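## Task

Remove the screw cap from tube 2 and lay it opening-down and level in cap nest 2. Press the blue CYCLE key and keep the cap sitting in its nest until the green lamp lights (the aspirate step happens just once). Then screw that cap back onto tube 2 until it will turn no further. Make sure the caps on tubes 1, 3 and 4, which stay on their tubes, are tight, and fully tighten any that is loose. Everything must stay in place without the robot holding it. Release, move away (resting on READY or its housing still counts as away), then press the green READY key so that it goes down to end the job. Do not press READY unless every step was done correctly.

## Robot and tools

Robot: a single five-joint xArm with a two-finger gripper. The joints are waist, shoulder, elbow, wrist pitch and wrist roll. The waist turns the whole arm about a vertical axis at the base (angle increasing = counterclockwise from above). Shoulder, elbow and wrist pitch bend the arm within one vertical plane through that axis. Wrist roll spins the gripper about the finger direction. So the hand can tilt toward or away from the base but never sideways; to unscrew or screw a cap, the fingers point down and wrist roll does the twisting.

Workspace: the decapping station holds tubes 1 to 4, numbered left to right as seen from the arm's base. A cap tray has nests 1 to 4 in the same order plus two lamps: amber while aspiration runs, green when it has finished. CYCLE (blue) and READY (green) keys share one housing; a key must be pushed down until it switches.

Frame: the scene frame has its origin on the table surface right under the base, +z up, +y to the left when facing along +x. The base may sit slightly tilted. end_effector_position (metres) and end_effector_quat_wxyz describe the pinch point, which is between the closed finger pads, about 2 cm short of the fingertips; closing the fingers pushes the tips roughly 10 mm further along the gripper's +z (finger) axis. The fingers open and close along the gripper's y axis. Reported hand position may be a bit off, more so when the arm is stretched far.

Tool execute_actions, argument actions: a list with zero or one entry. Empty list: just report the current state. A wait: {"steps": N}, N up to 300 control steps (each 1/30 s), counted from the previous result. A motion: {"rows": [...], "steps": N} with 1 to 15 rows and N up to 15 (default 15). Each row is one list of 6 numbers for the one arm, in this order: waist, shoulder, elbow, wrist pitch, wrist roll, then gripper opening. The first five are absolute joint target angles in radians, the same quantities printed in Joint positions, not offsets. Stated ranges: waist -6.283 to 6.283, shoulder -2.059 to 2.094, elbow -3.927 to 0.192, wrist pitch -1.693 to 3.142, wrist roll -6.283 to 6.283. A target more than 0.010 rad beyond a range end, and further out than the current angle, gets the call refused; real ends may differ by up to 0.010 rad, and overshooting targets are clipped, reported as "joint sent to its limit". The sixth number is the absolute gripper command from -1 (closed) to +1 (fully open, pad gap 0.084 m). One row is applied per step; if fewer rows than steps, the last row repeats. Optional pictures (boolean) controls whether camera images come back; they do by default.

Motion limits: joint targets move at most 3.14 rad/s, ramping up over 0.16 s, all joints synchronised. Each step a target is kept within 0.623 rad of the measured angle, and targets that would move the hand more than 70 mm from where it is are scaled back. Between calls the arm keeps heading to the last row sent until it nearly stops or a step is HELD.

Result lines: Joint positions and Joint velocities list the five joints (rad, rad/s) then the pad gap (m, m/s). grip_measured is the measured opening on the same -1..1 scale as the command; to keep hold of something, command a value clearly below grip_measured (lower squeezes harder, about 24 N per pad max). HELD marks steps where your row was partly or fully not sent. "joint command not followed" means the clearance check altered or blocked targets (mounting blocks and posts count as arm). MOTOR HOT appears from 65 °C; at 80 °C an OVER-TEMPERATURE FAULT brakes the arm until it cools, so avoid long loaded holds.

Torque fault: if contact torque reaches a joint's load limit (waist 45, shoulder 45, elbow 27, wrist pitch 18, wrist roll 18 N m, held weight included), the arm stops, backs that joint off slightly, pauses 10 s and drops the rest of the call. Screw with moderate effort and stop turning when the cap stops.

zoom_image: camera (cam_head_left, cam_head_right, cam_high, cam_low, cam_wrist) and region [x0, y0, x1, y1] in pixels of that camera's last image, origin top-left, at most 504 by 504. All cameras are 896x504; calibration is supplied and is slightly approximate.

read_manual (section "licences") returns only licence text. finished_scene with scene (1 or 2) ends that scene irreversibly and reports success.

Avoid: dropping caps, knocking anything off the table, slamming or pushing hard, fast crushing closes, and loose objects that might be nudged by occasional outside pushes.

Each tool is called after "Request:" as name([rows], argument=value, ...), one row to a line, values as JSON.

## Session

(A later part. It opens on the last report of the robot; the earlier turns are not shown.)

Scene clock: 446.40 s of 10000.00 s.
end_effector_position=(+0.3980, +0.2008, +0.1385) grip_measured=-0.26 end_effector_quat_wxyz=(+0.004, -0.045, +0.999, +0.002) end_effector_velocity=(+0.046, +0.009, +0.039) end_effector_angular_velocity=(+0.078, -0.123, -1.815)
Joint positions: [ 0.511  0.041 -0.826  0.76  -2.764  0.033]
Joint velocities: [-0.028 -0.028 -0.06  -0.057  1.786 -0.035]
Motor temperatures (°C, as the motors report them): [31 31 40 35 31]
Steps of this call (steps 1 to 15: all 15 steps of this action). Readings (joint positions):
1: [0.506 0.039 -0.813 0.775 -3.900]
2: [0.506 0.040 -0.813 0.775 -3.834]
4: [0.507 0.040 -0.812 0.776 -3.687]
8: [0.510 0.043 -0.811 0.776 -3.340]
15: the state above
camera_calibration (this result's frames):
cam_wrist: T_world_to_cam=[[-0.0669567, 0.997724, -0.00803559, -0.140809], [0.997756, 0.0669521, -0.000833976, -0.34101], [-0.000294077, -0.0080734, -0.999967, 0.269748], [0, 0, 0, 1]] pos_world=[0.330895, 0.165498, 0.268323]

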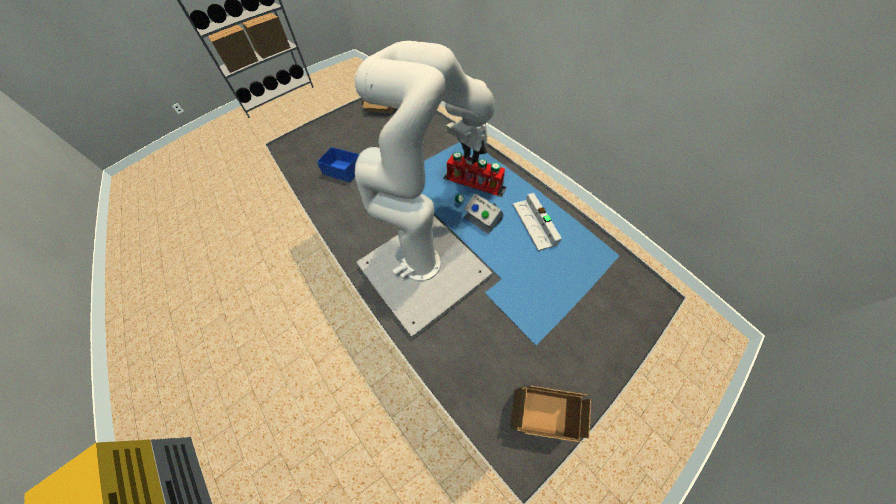

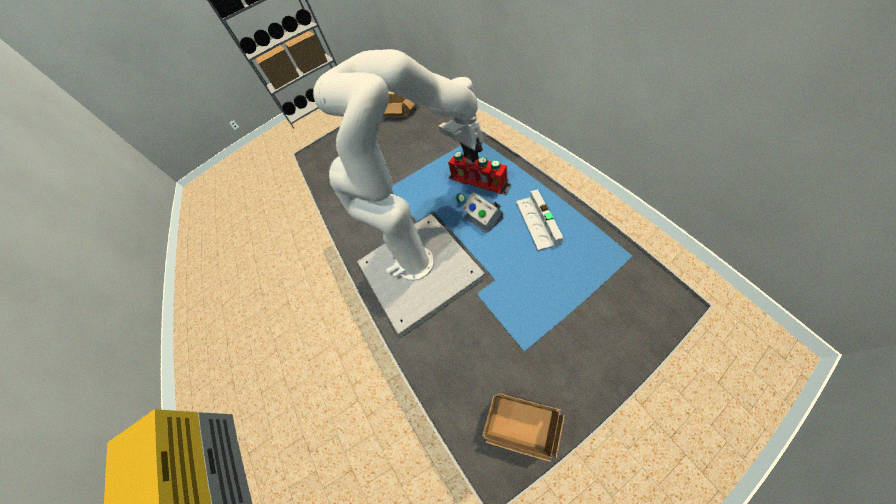

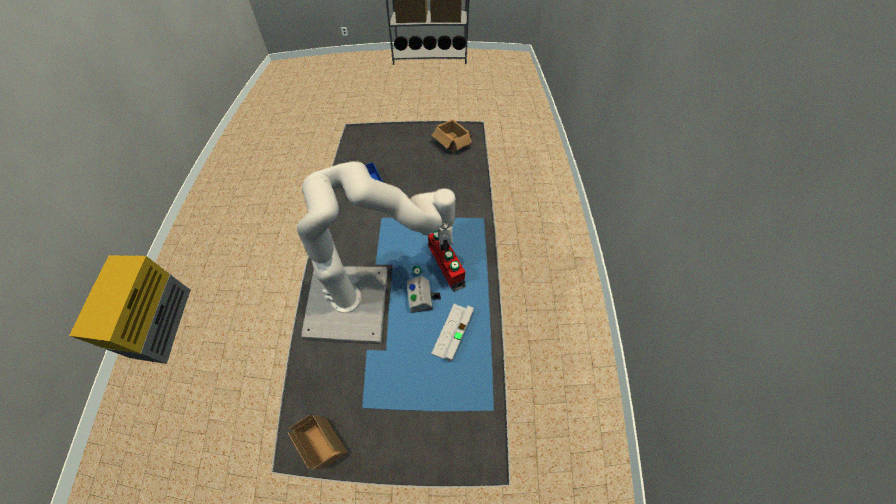

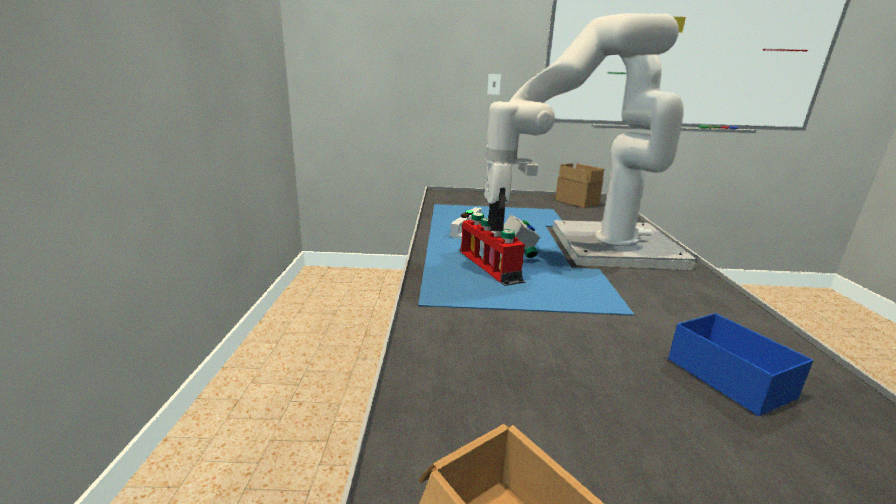

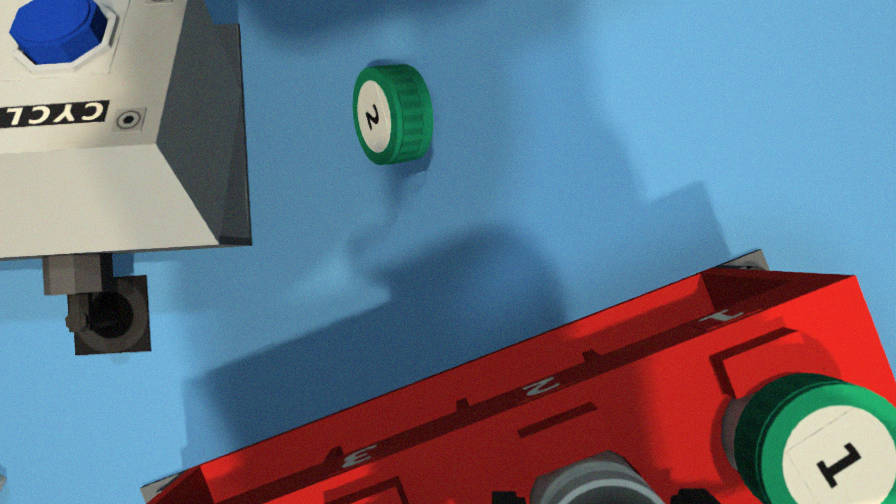

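Request:
execute_actions([
  {"rows":[[0.5025,0.03,-0.825,0.78,-2.6,0.2]],"steps":6},
], pictures=false)

Request:
execute_actions([
  {"rows":[[0.5025,-0.1,-0.86,0.945,-3.2,0.5]],"steps":12},
], pictures=false)

Request:
execute_actions([
  {"rows":[[0.5,-0.45,-0.4,0.835,-4.32,0.5]],"steps":15},
], pictures=false)

Request:
execute_actions([
  {"rows":[[0.5,-0.287,-0.334,0.606,-4.32,0.5]],"steps":15},
])

Request:
zoom_image(camera="cam_high", region=[370,200,480,300])

Scene clock: 465.27 s of 10000.00 s.
end_effector_position=(+0.3920, +0.1958, +0.1361) grip_measured=-0.01 end_effector_quat_wxyz=(-0.006, +0.039, +0.999, -0.003) end_effector_velocity=(-0.035, -0.015, -0.007) end_effector_angular_velocity=(-0.049, +0.097, -0.002)
Joint positions: [ 0.507  0.037 -0.818  0.78  -2.6    0.044]
Joint velocities: [ 0.004 -0.035  0.039  0.105  0.006  0.049]
Motor temperatures (°C, as the motors report them): [31 31 36 34 31]
Steps of this call (steps 1 to 30: the robot went on to your last target; steps 31 to 560: nothing new was sent; steps 561 to 566: all 6 steps of this action). Readings (joint positions):
561: [0.506 0.041 -0.825 0.761 -2.600]
562: [0.506 0.040 -0.825 0.763 -2.600]
564: [0.505 0.039 -0.821 0.772 -2.600]
566: the state above

Scene clock: 465.67 s of 10000.00 s.
end_effector_position=(+0.3918, +0.1919, +0.1966) grip_measured=+0.49 end_effector_quat_wxyz=(+0.004, -0.224, +0.975, +0.001) end_effector_velocity=(-0.034, -0.005, +0.058) end_effector_angular_velocity=(-0.028, +0.042, +0.821)
Joint positions: [ 0.499 -0.09  -0.861  0.926 -3.138  0.065]
Joint velocities: [ 0.024 -0.158 -0.019  0.226 -0.797  0.   ]
Motor temperatures (°C, as the motors report them): [31 31 36 34 31]
Steps of this call (steps 1 to 12: all 12 steps of this action). Readings (joint positions):
1: [0.507 0.036 -0.816 0.783 -2.600]
2: [0.507 0.035 -0.815 0.786 -2.604]
4: [0.505 0.026 -0.814 0.802 -2.646]
8: [0.496 -0.037 -0.843 0.868 -2.916]
12: the state above

Scene clock: 466.17 s of 10000.00 s.
end_effector_position=(+0.2934, +0.1441, +0.1626) grip_measured=+0.49 end_effector_quat_wxyz=(-0.001, -0.622, +0.783, +0.000) end_effector_velocity=(-0.115, -0.057, -0.059) end_effector_angular_velocity=(+0.006, -0.001, +2.374)
Joint positions: [ 0.5   -0.412 -0.448  0.847 -4.029  0.065]
Joint velocities: [ 0.    -0.388  0.502 -0.117 -2.374 -0.   ]
Motor temperatures (°C, as the motors report them): [31 31 36 34 31]
Steps of this call (steps 1 to 15: all 15 steps of this action). Readings (joint positions):
1: [0.499 -0.094 -0.861 0.933 -3.160]
2: [0.500 -0.098 -0.857 0.936 -3.178]
4: [0.500 -0.126 -0.821 0.929 -3.236]
8: [0.500 -0.252 -0.656 0.894 -3.468]
15: the state above

Scene clock: 466.67 s of 10000.00 s.
end_effector_position=(+0.2824, +0.1387, +0.1010) grip_measured=+0.49 end_effector_quat_wxyz=(-0.000, +0.729, -0.684, +0.000) end_effector_velocity=(+0.001, +0.000, -0.005) end_effector_angular_velocity=(+0.005, -0.009, +0.010)
Joint positions: [ 0.5   -0.289 -0.336  0.609 -4.319  0.065]
Joint velocities: [-0.001  0.014  0.01  -0.034 -0.011 -0.   ]
Motor temperatures (°C, as the motors report them): [31 31 36 34 31]
Steps of this call (steps 1 to 15: all 15 steps of this action). Readings (joint positions):
1: [0.500 -0.424 -0.434 0.843 -4.103]
2: [0.500 -0.431 -0.422 0.838 -4.167]
4: [0.500 -0.419 -0.398 0.799 -4.249]
8: [0.500 -0.318 -0.347 0.659 -4.306]
15: the state above
camera_calibration (this result's frames):
cam_wrist: T_world_to_cam=[[-0.999113, -0.0403529, -0.0120211, 0.32073], [-0.0402559, 0.999156, -0.00820678, -0.0569986], [0.0123422, -0.00771558, -0.999894, 0.228123], [0, 0, 0, 1]] pos_world=[0.315336, 0.0716529, 0.231486]

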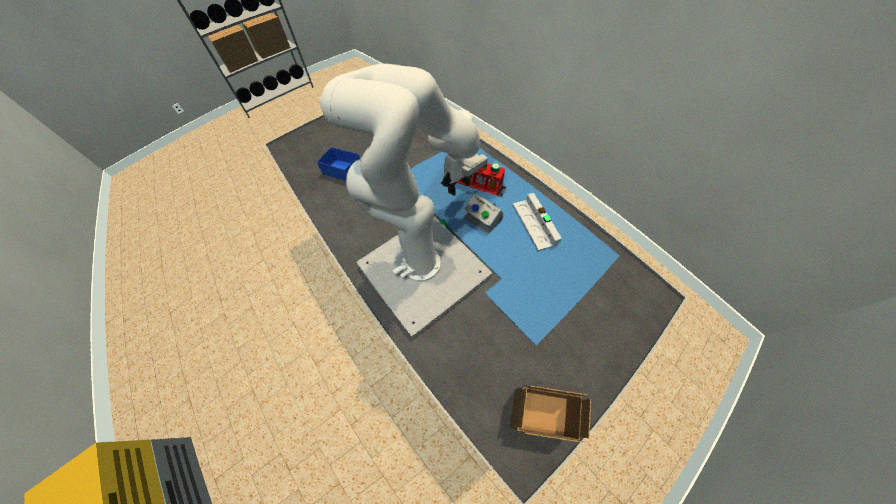

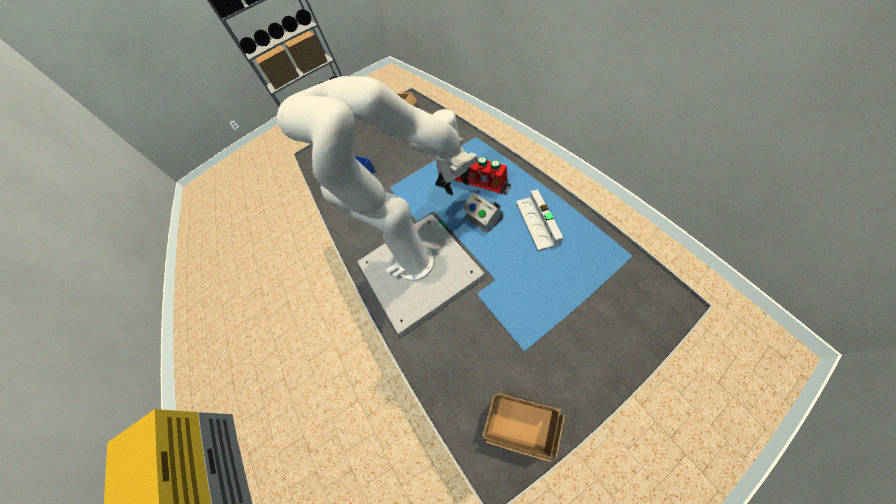

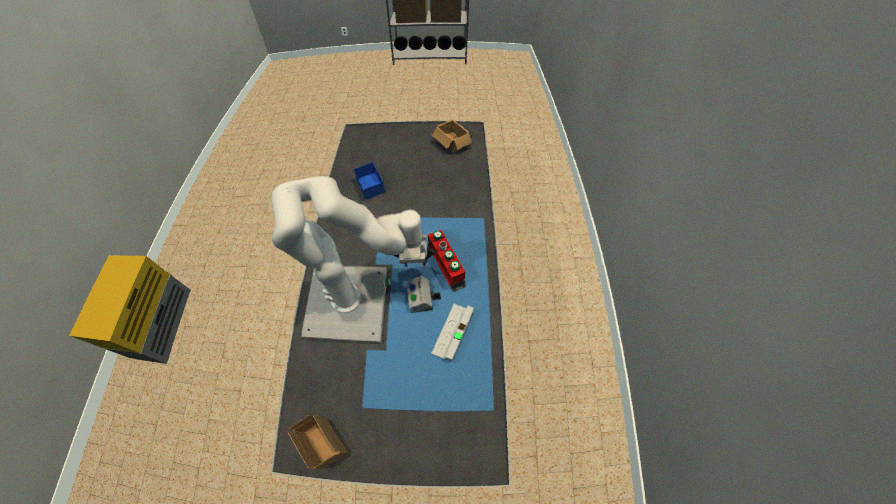

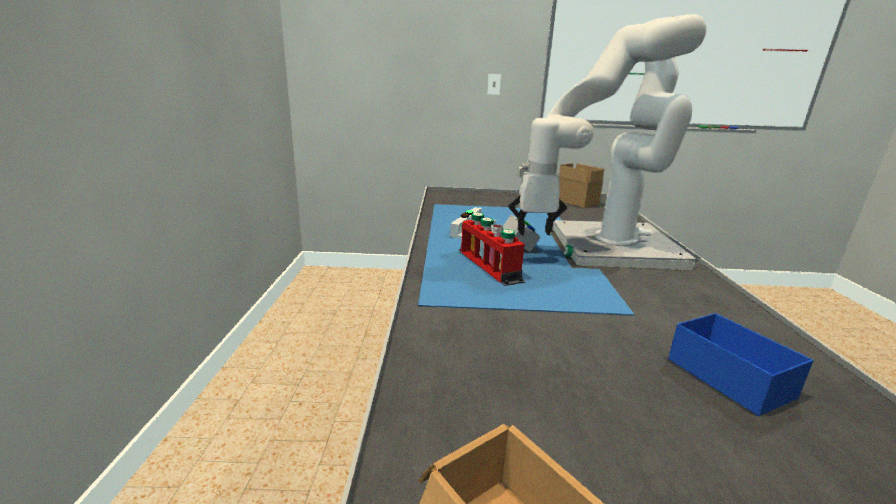

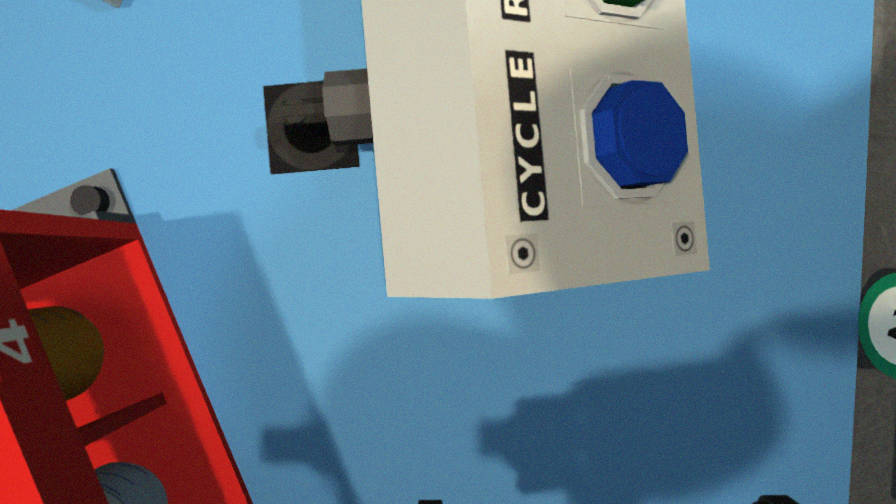

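Region (370, 200, 480, 300) of cam_high's 896x504 image, scaled by 4.582, with more detail than that image has; it fills the top 458 rows of this view, and the rest is white.

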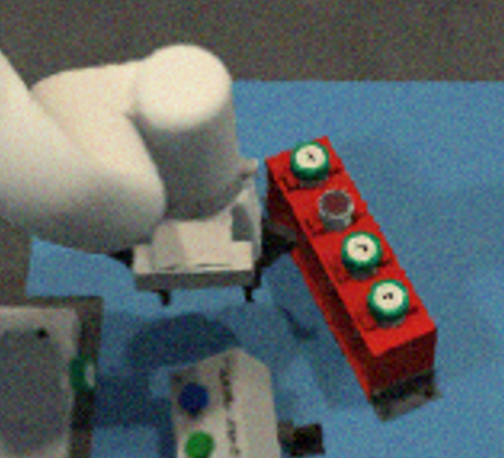

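Request:
execute_actions([
  {"rows":[[0.5,-0.7,-0.1,0.79,-5.3,0.6]],"steps":15},
], pictures=false)

Request:
execute_actions([
  {"rows":[[0.5,-0.865,0.024,0.826,-5.82,0.6]],"steps":15},
])

Request:
zoom_image(camera="cam_low", region=[520,170,640,280])

Scene clock: 479.67 s of 10000.00 s.
end_effector_position=(+0.2154, +0.1058, +0.1154) grip_measured=+0.59 end_effector_quat_wxyz=(+0.002, +0.950, -0.313, -0.002) end_effector_velocity=(-0.032, -0.016, -0.002) end_effector_angular_velocity=(+0.002, +0.012, +1.345)
Joint positions: [ 0.5   -0.685 -0.109  0.783 -5.19   0.069]
Joint velocities: [-0.    -0.19   0.107  0.093 -1.345  0.   ]
Motor temperatures (°C, as the motors report them): [31 31 36 34 31]
Steps of this call (steps 1 to 15: the robot went on to your last target; steps 16 to 375: nothing new was sent; steps 376 to 390: all 15 steps of this action). Readings (joint positions):
376: [0.500 -0.287 -0.334 0.606 -4.320]
377: [0.500 -0.289 -0.333 0.607 -4.324]
379: [0.500 -0.315 -0.317 0.620 -4.367]
383: [0.500 -0.492 -0.219 0.697 -4.644]
390: the state above

Scene clock: 480.17 s of 10000.00 s.
end_effector_position=(+0.1855, +0.0911, +0.1022) grip_measured=+0.59 end_effector_quat_wxyz=(+0.000, +1.000, -0.009, -0.000) end_effector_velocity=(-0.005, -0.003, -0.002) end_effector_angular_velocity=(+0.002, -0.004, +0.148)
Joint positions: [ 0.5   -0.861  0.021  0.825 -5.808  0.069]
Joint velocities: [-0.001 -0.04   0.026  0.01  -0.149  0.   ]
Motor temperatures (°C, as the motors report them): [31 31 36 34 31]
Steps of this call (steps 1 to 15: all 15 steps of this action). Readings (joint positions):
1: [0.500 -0.690 -0.106 0.785 -5.228]
2: [0.500 -0.694 -0.103 0.787 -5.257]
4: [0.500 -0.710 -0.092 0.791 -5.329]
8: [0.500 -0.795 -0.028 0.811 -5.605]
15: the state above
camera_calibration (this result's frames):
cam_wrist: T_world_to_cam=[[-0.0417376, -0.999065, -0.0112701, 0.131717], [-0.999095, 0.0418262, -0.00774743, 0.251769], [0.00821157, 0.0109366, -0.999906, 0.229161], [0, 0, 0, 1]] pos_world=[0.255157, 0.118557, 0.232575]

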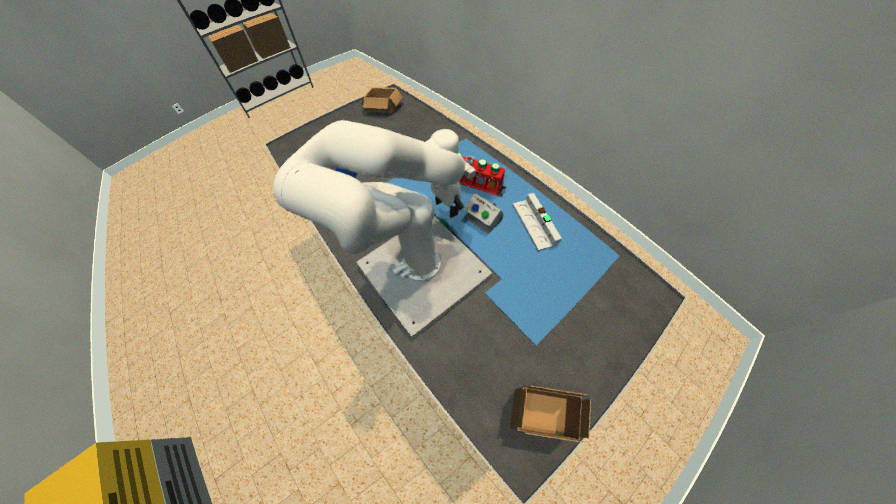

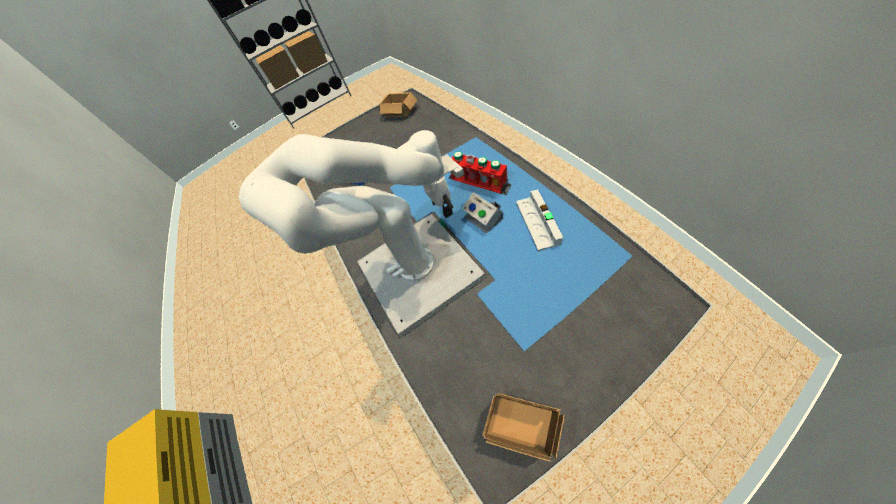

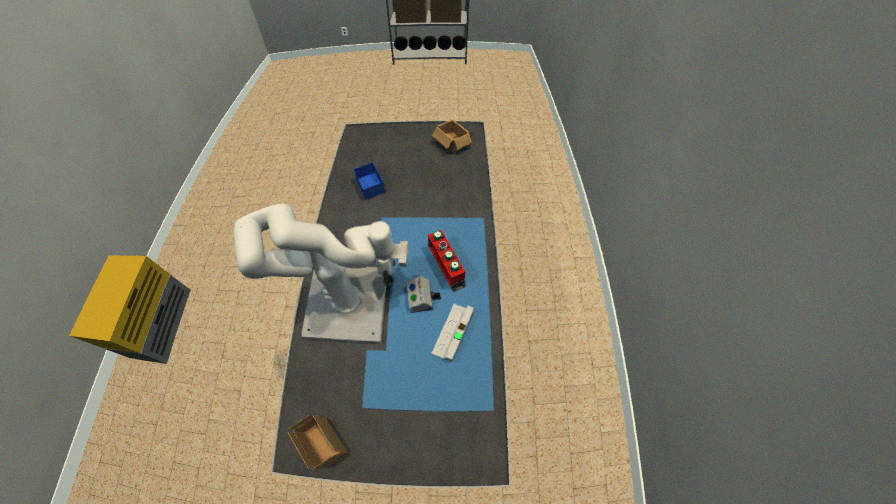

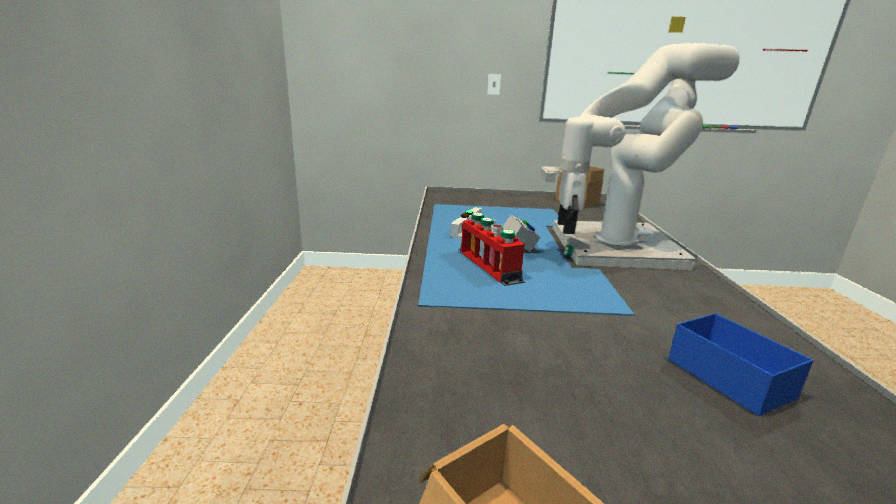

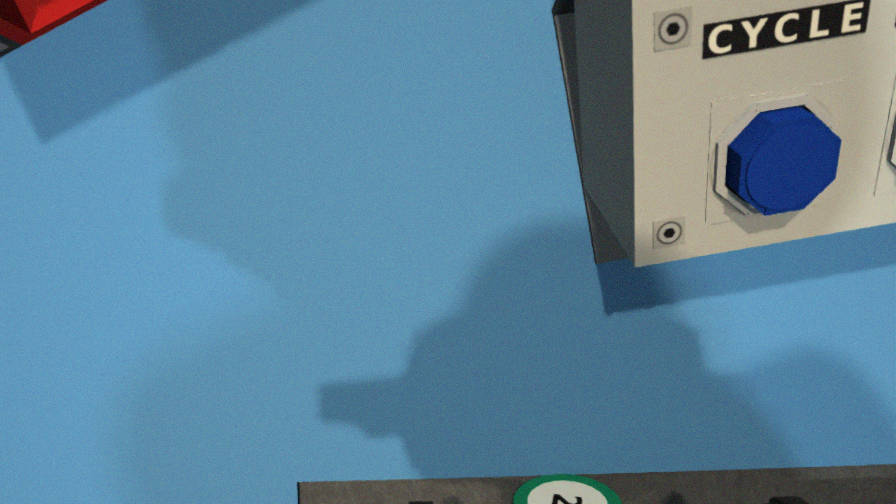

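Region (520, 170, 640, 280) of cam_low's 896x504 image, scaled by 4.200, with more detail than that image has; it fills the top 462 rows of this view, and the rest is white.

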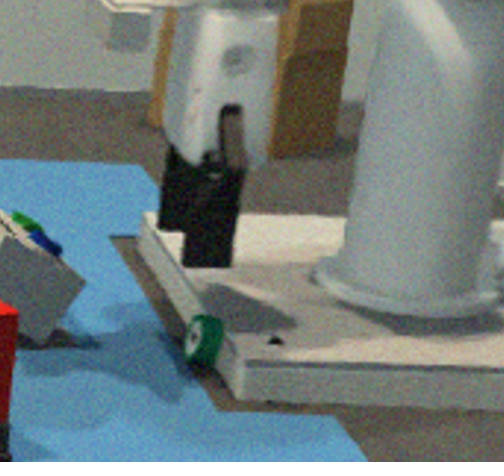

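Request:
execute_actions([
  {"rows":[[0.495,-0.67,0.081,0.574,-5.79,0.4]],"steps":12},
], pictures=false)

Request:
execute_actions([
  {"rows":[[0.495,-0.55,0.085,0.45,-5.79,0.4],[0.495,-0.55,0.085,0.45,-5.79,0.4],[0.495,-0.55,0.085,0.45,-5.79,0.4],[0.495,-0.55,0.085,0.45,-5.79,0.4],[0.495,-0.55,0.085,0.45,-5.79,0.4],[0.495,-0.438,0.081,0.342,-5.79,0.4]],"steps":15},
])

Request:
zoom_image(camera="cam_low", region=[520,170,640,280])

Scene clock: 489.10 s of 10000.00 s.
end_effector_position=(+0.1798, +0.0873, +0.0627) grip_measured=+0.39 end_effector_quat_wxyz=(+0.001, +1.000, -0.020, -0.001) end_effector_velocity=(+0.015, +0.007, -0.005) end_effector_angular_velocity=(+0.027, -0.056, -0.017)
Joint positions: [ 0.495 -0.677  0.079  0.585 -5.791  0.061]
Joint velocities: [-0.001  0.075  0.001 -0.138  0.015 -0.   ]
Motor temperatures (°C, as the motors report them): [31 31 36 34 31]
Steps of this call (steps 1 to 30: the robot went on to your last target; steps 31 to 256: nothing new was sent; steps 257 to 268: all 12 steps of this action). Readings (joint positions):
257: [0.500 -0.865 0.024 0.826 -5.820]
258: [0.500 -0.863 0.025 0.822 -5.820]
260: [0.499 -0.832 0.032 0.778 -5.814]
264: [0.496 -0.710 0.071 0.630 -5.797]
268: the state above

Scene clock: 489.60 s of 10000.00 s.
end_effector_position=(+0.1796, +0.0871, +0.0345) grip_measured=+0.39 end_effector_quat_wxyz=(+0.000, +1.000, -0.021, -0.001) end_effector_velocity=(+0.009, +0.004, -0.006) end_effector_angular_velocity=(+0.013, -0.026, -0.002)
Joint positions: [ 0.495 -0.446  0.081  0.35  -5.79   0.061]
Joint velocities: [-0.001  0.085 -0.011 -0.102  0.001  0.   ]
Motor temperatures (°C, as the motors report them): [31 31 36 34 31]
Steps of this call (steps 1 to 15: all 15 steps of this action). Readings (joint positions):
1: [0.495 -0.675 0.079 0.581 -5.791]
2: [0.495 -0.671 0.080 0.575 -5.791]
4: [0.495 -0.637 0.080 0.537 -5.790]
8: [0.495 -0.551 0.084 0.452 -5.790]
15: the state above
camera_calibration (this result's frames):
cam_wrist: T_world_to_cam=[[-0.0643185, -0.997872, -0.0106815, 0.130623], [-0.997901, 0.0643942, -0.00689979, 0.243283], [0.00757293, 0.0102153, -0.999919, 0.16172], [0, 0, 0, 1]] pos_world=[0.249949, 0.113027, 0.164781]

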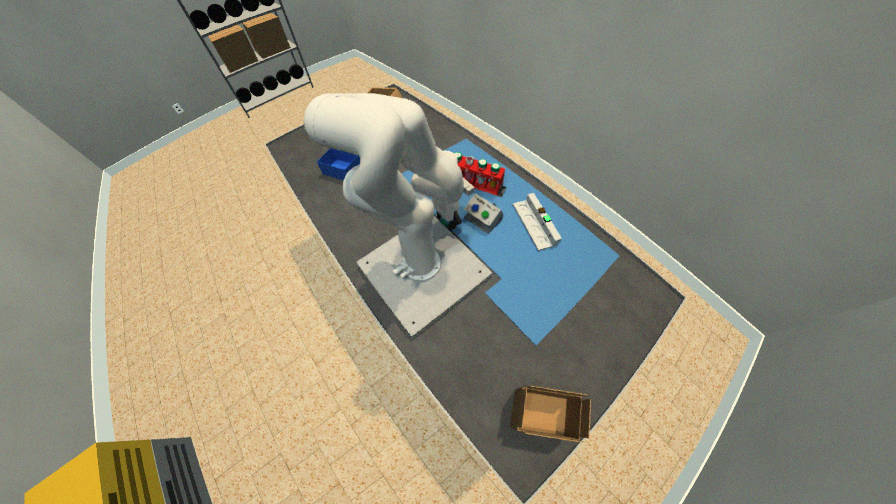

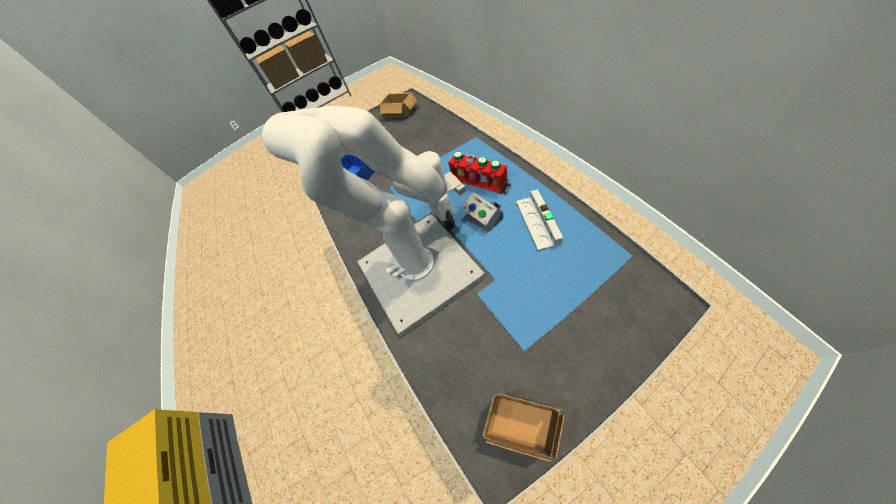

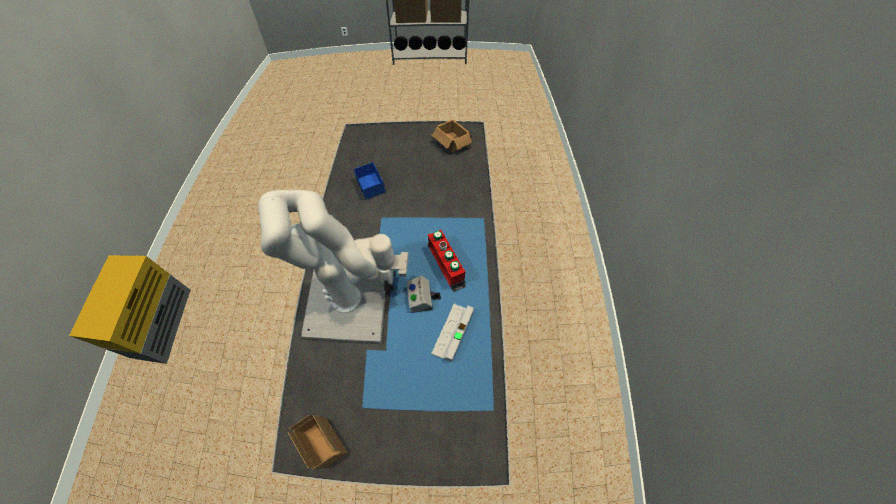

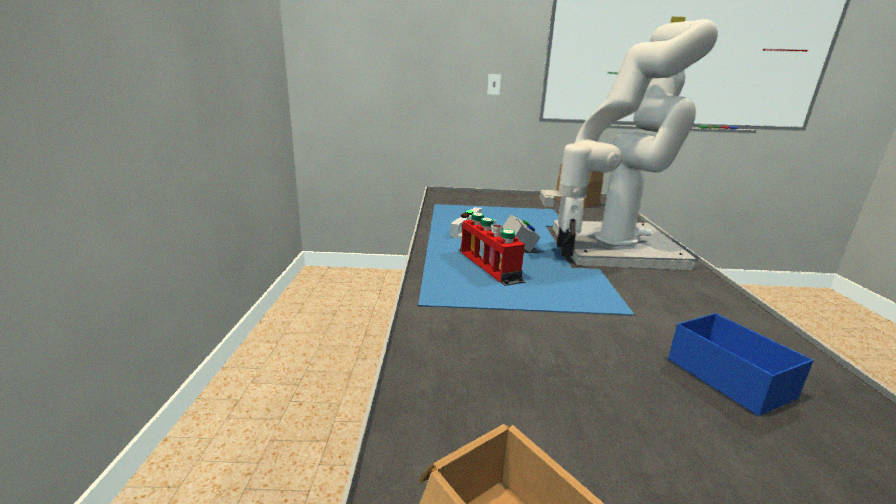

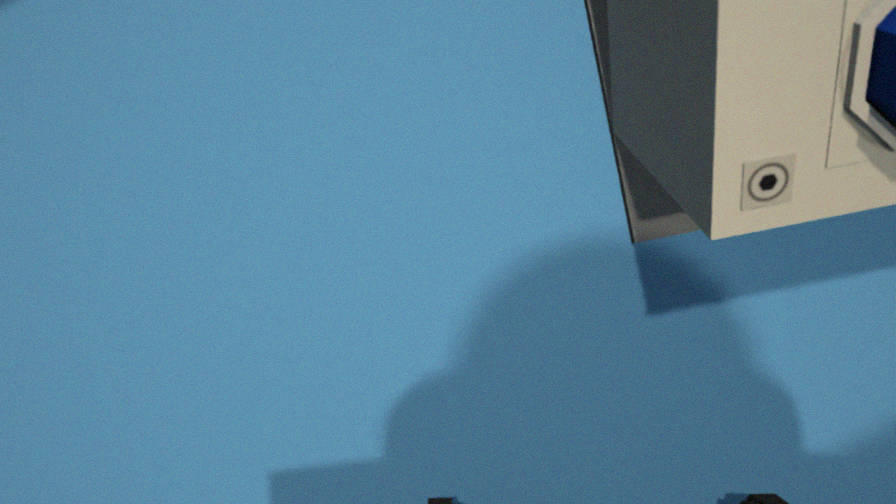

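Region (520, 170, 640, 280) of cam_low's 896x504 image, scaled by 4.200, with more detail than that image has; it fills the top 462 rows of this view, and the rest is white.

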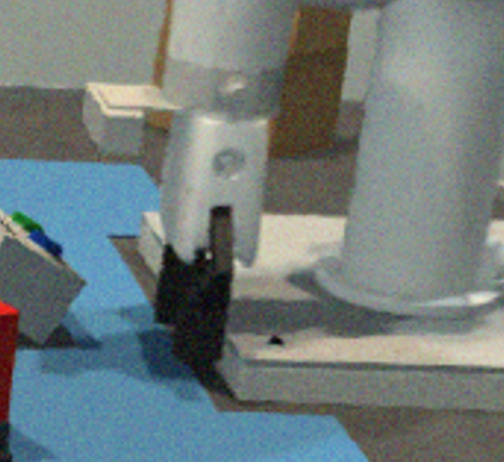

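Close, then pull outward and lift.

Request:
execute_actions([
  {"rows":[[0.495,-0.438,0.081,0.342,-5.79,0.2],[0.495,-0.438,0.081,0.342,-5.79,0],[0.495,-0.438,0.081,0.342,-5.79,-0.15],[0.495,-0.438,0.081,0.342,-5.79,-0.3],[0.495,-0.438,0.081,0.342,-5.79,-0.5],[0.495,-0.438,0.081,0.342,-5.79,-0.8]],"steps":14},
], pictures=false)

Request:
execute_actions([
  {"rows":[[0.495,-0.75,0.03,0.705,-5.79,-0.8]],"steps":14},
], pictures=false)

Request:
execute_actions([
  {"rows":[[0.2,-0.7,-0.35,0.9,-6.0,-0.8]],"steps":15},
])

Request:
zoom_image(camera="cam_low", region=[480,120,640,260])

Scene clock: 493.83 s of 10000.00 s.
end_effector_position=(+0.1798, +0.0872, +0.0337) grip_measured=-0.25 end_effector_quat_wxyz=(+0.000, +1.000, -0.021, -0.000) end_effector_velocity=(+0.000, -0.000, -0.000) end_effector_angular_velocity=(+0.000, -0.000, -0.001)
Joint positions: [ 0.495 -0.438  0.081  0.342 -5.79   0.033]
Joint velocities: [-0.001  0.     0.    -0.001  0.001  0.   ]
Motor temperatures (°C, as the motors report them): [31 31 36 33 31]
Steps of this call (steps 1 to 15: the robot went on to your last target; steps 16 to 113: nothing new was sent; steps 114 to 127: all 14 steps of this action). Readings (joint positions):
114: [0.495 -0.438 0.081 0.342 -5.790]
115: [0.495 -0.438 0.081 0.342 -5.790]
117: [0.495 -0.438 0.081 0.342 -5.790]
121: [0.495 -0.438 0.081 0.342 -5.790]
127: the state above

Scene clock: 494.30 s of 10000.00 s.
end_effector_position=(+0.1889, +0.0916, +0.0839) grip_measured=-0.25 end_effector_quat_wxyz=(+0.000, +1.000, -0.021, -0.000) end_effector_velocity=(-0.013, -0.006, +0.004) end_effector_angular_velocity=(-0.021, +0.043, -0.001)
Joint positions: [ 0.495 -0.743  0.032  0.696 -5.79   0.033]
Joint velocities: [ 0.    -0.067  0.002  0.113  0.001 -0.   ]
Motor temperatures (°C, as the motors report them): [31 31 36 33 31]
Steps of this call (steps 1 to 14: all 14 steps of this action). Readings (joint positions):
1: [0.495 -0.438 0.081 0.342 -5.790]
2: [0.495 -0.441 0.081 0.346 -5.790]
4: [0.495 -0.475 0.076 0.390 -5.790]
8: [0.495 -0.658 0.044 0.594 -5.790]
14: the state above

Scene clock: 494.80 s of 10000.00 s.
end_effector_position=(+0.2939, +0.0577, +0.1924) grip_measured=-0.25 end_effector_quat_wxyz=(-0.013, +0.996, -0.058, +0.059) end_effector_velocity=(+0.152, -0.096, +0.198) end_effector_angular_velocity=(+0.004, -0.238, -0.131)
Joint positions: [ 0.235 -0.706 -0.306  0.875 -5.974  0.033]
Joint velocities: [-0.418  0.056 -0.555  0.266 -0.289  0.   ]
Motor temperatures (°C, as the motors report them): [31 31 36 33 31]
Steps of this call (steps 1 to 15: all 15 steps of this action). Readings (joint positions):
1: [0.495 -0.745 0.032 0.699 -5.790]
2: [0.493 -0.746 0.029 0.703 -5.792]
4: [0.464 -0.740 -0.005 0.726 -5.814]
8: [0.374 -0.727 -0.127 0.782 -5.876]
15: the state above
camera_calibration (this result's frames):
cam_wrist: T_world_to_cam=[[-0.135911, -0.989608, -0.046943, 0.137812], [-0.982268, 0.140777, -0.123819, 0.373863], [0.129141, 0.0292822, -0.991194, 0.280589], [0, 0, 0, 1]] pos_world=[0.349728, 0.0755329, 0.330879]

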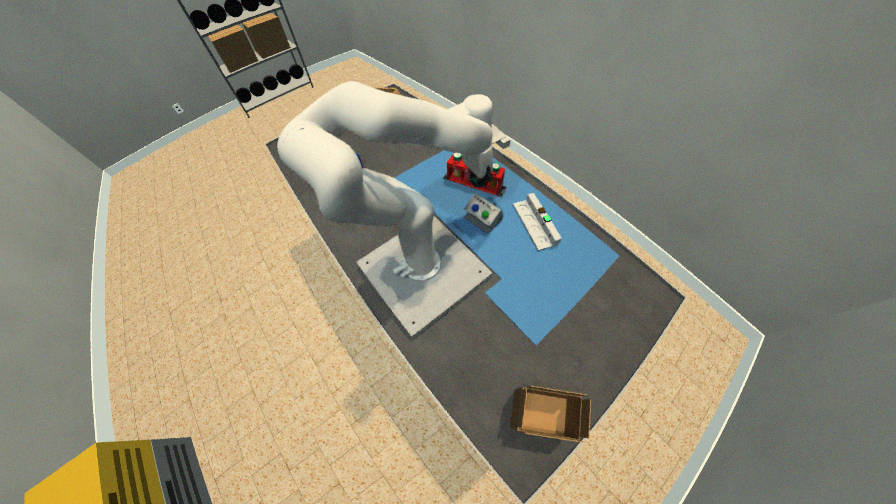

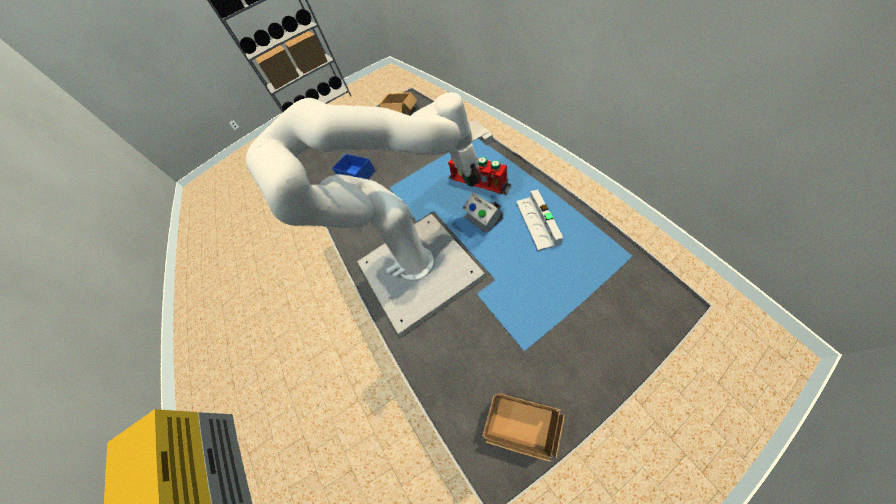

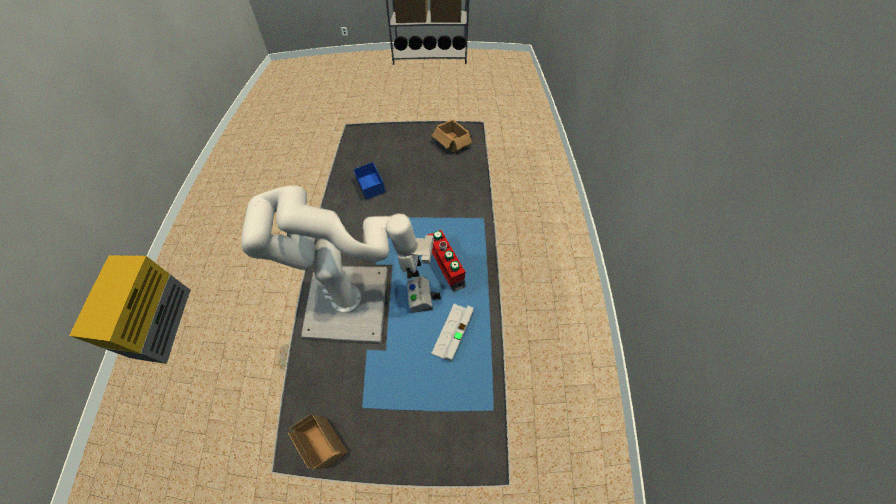

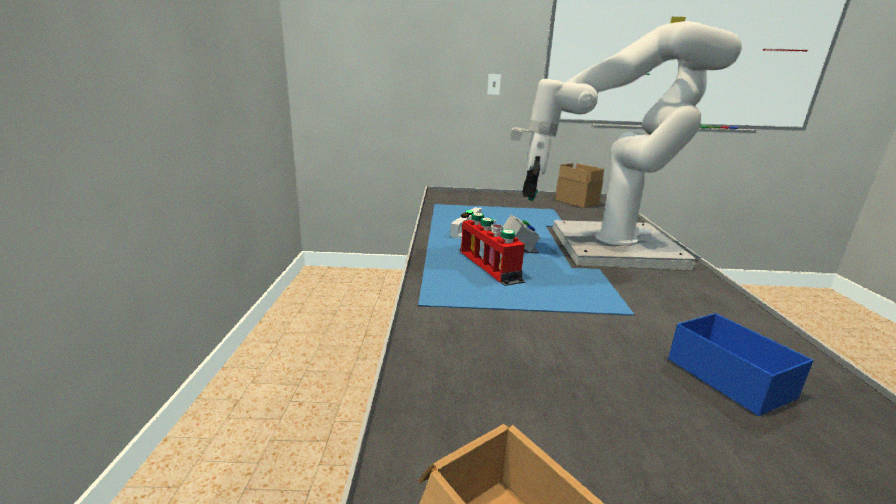

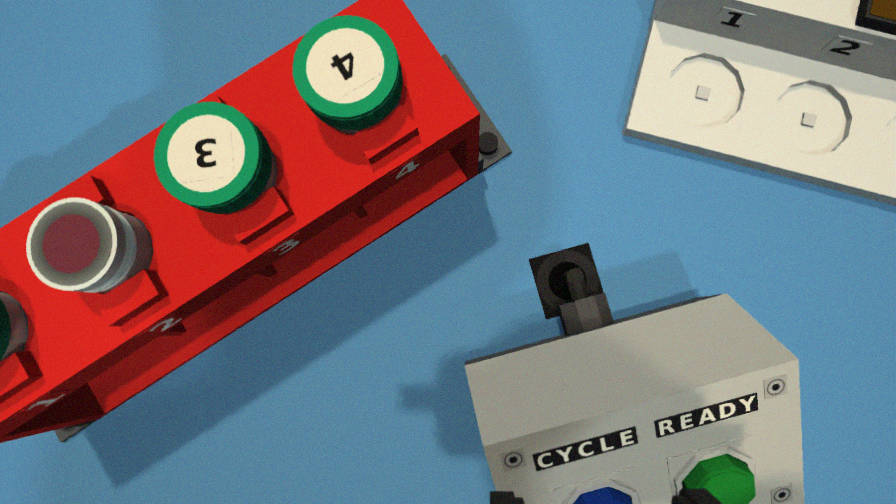

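Region (480, 120, 640, 260) of cam_low's 896x504 image, scaled by 3.150, with more detail than that image has; it fills the top 441 rows of this view, and the rest is white.

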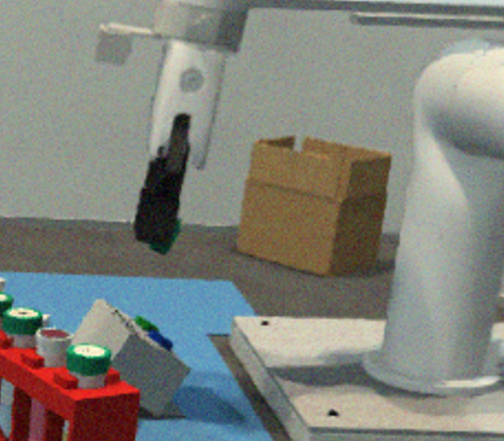

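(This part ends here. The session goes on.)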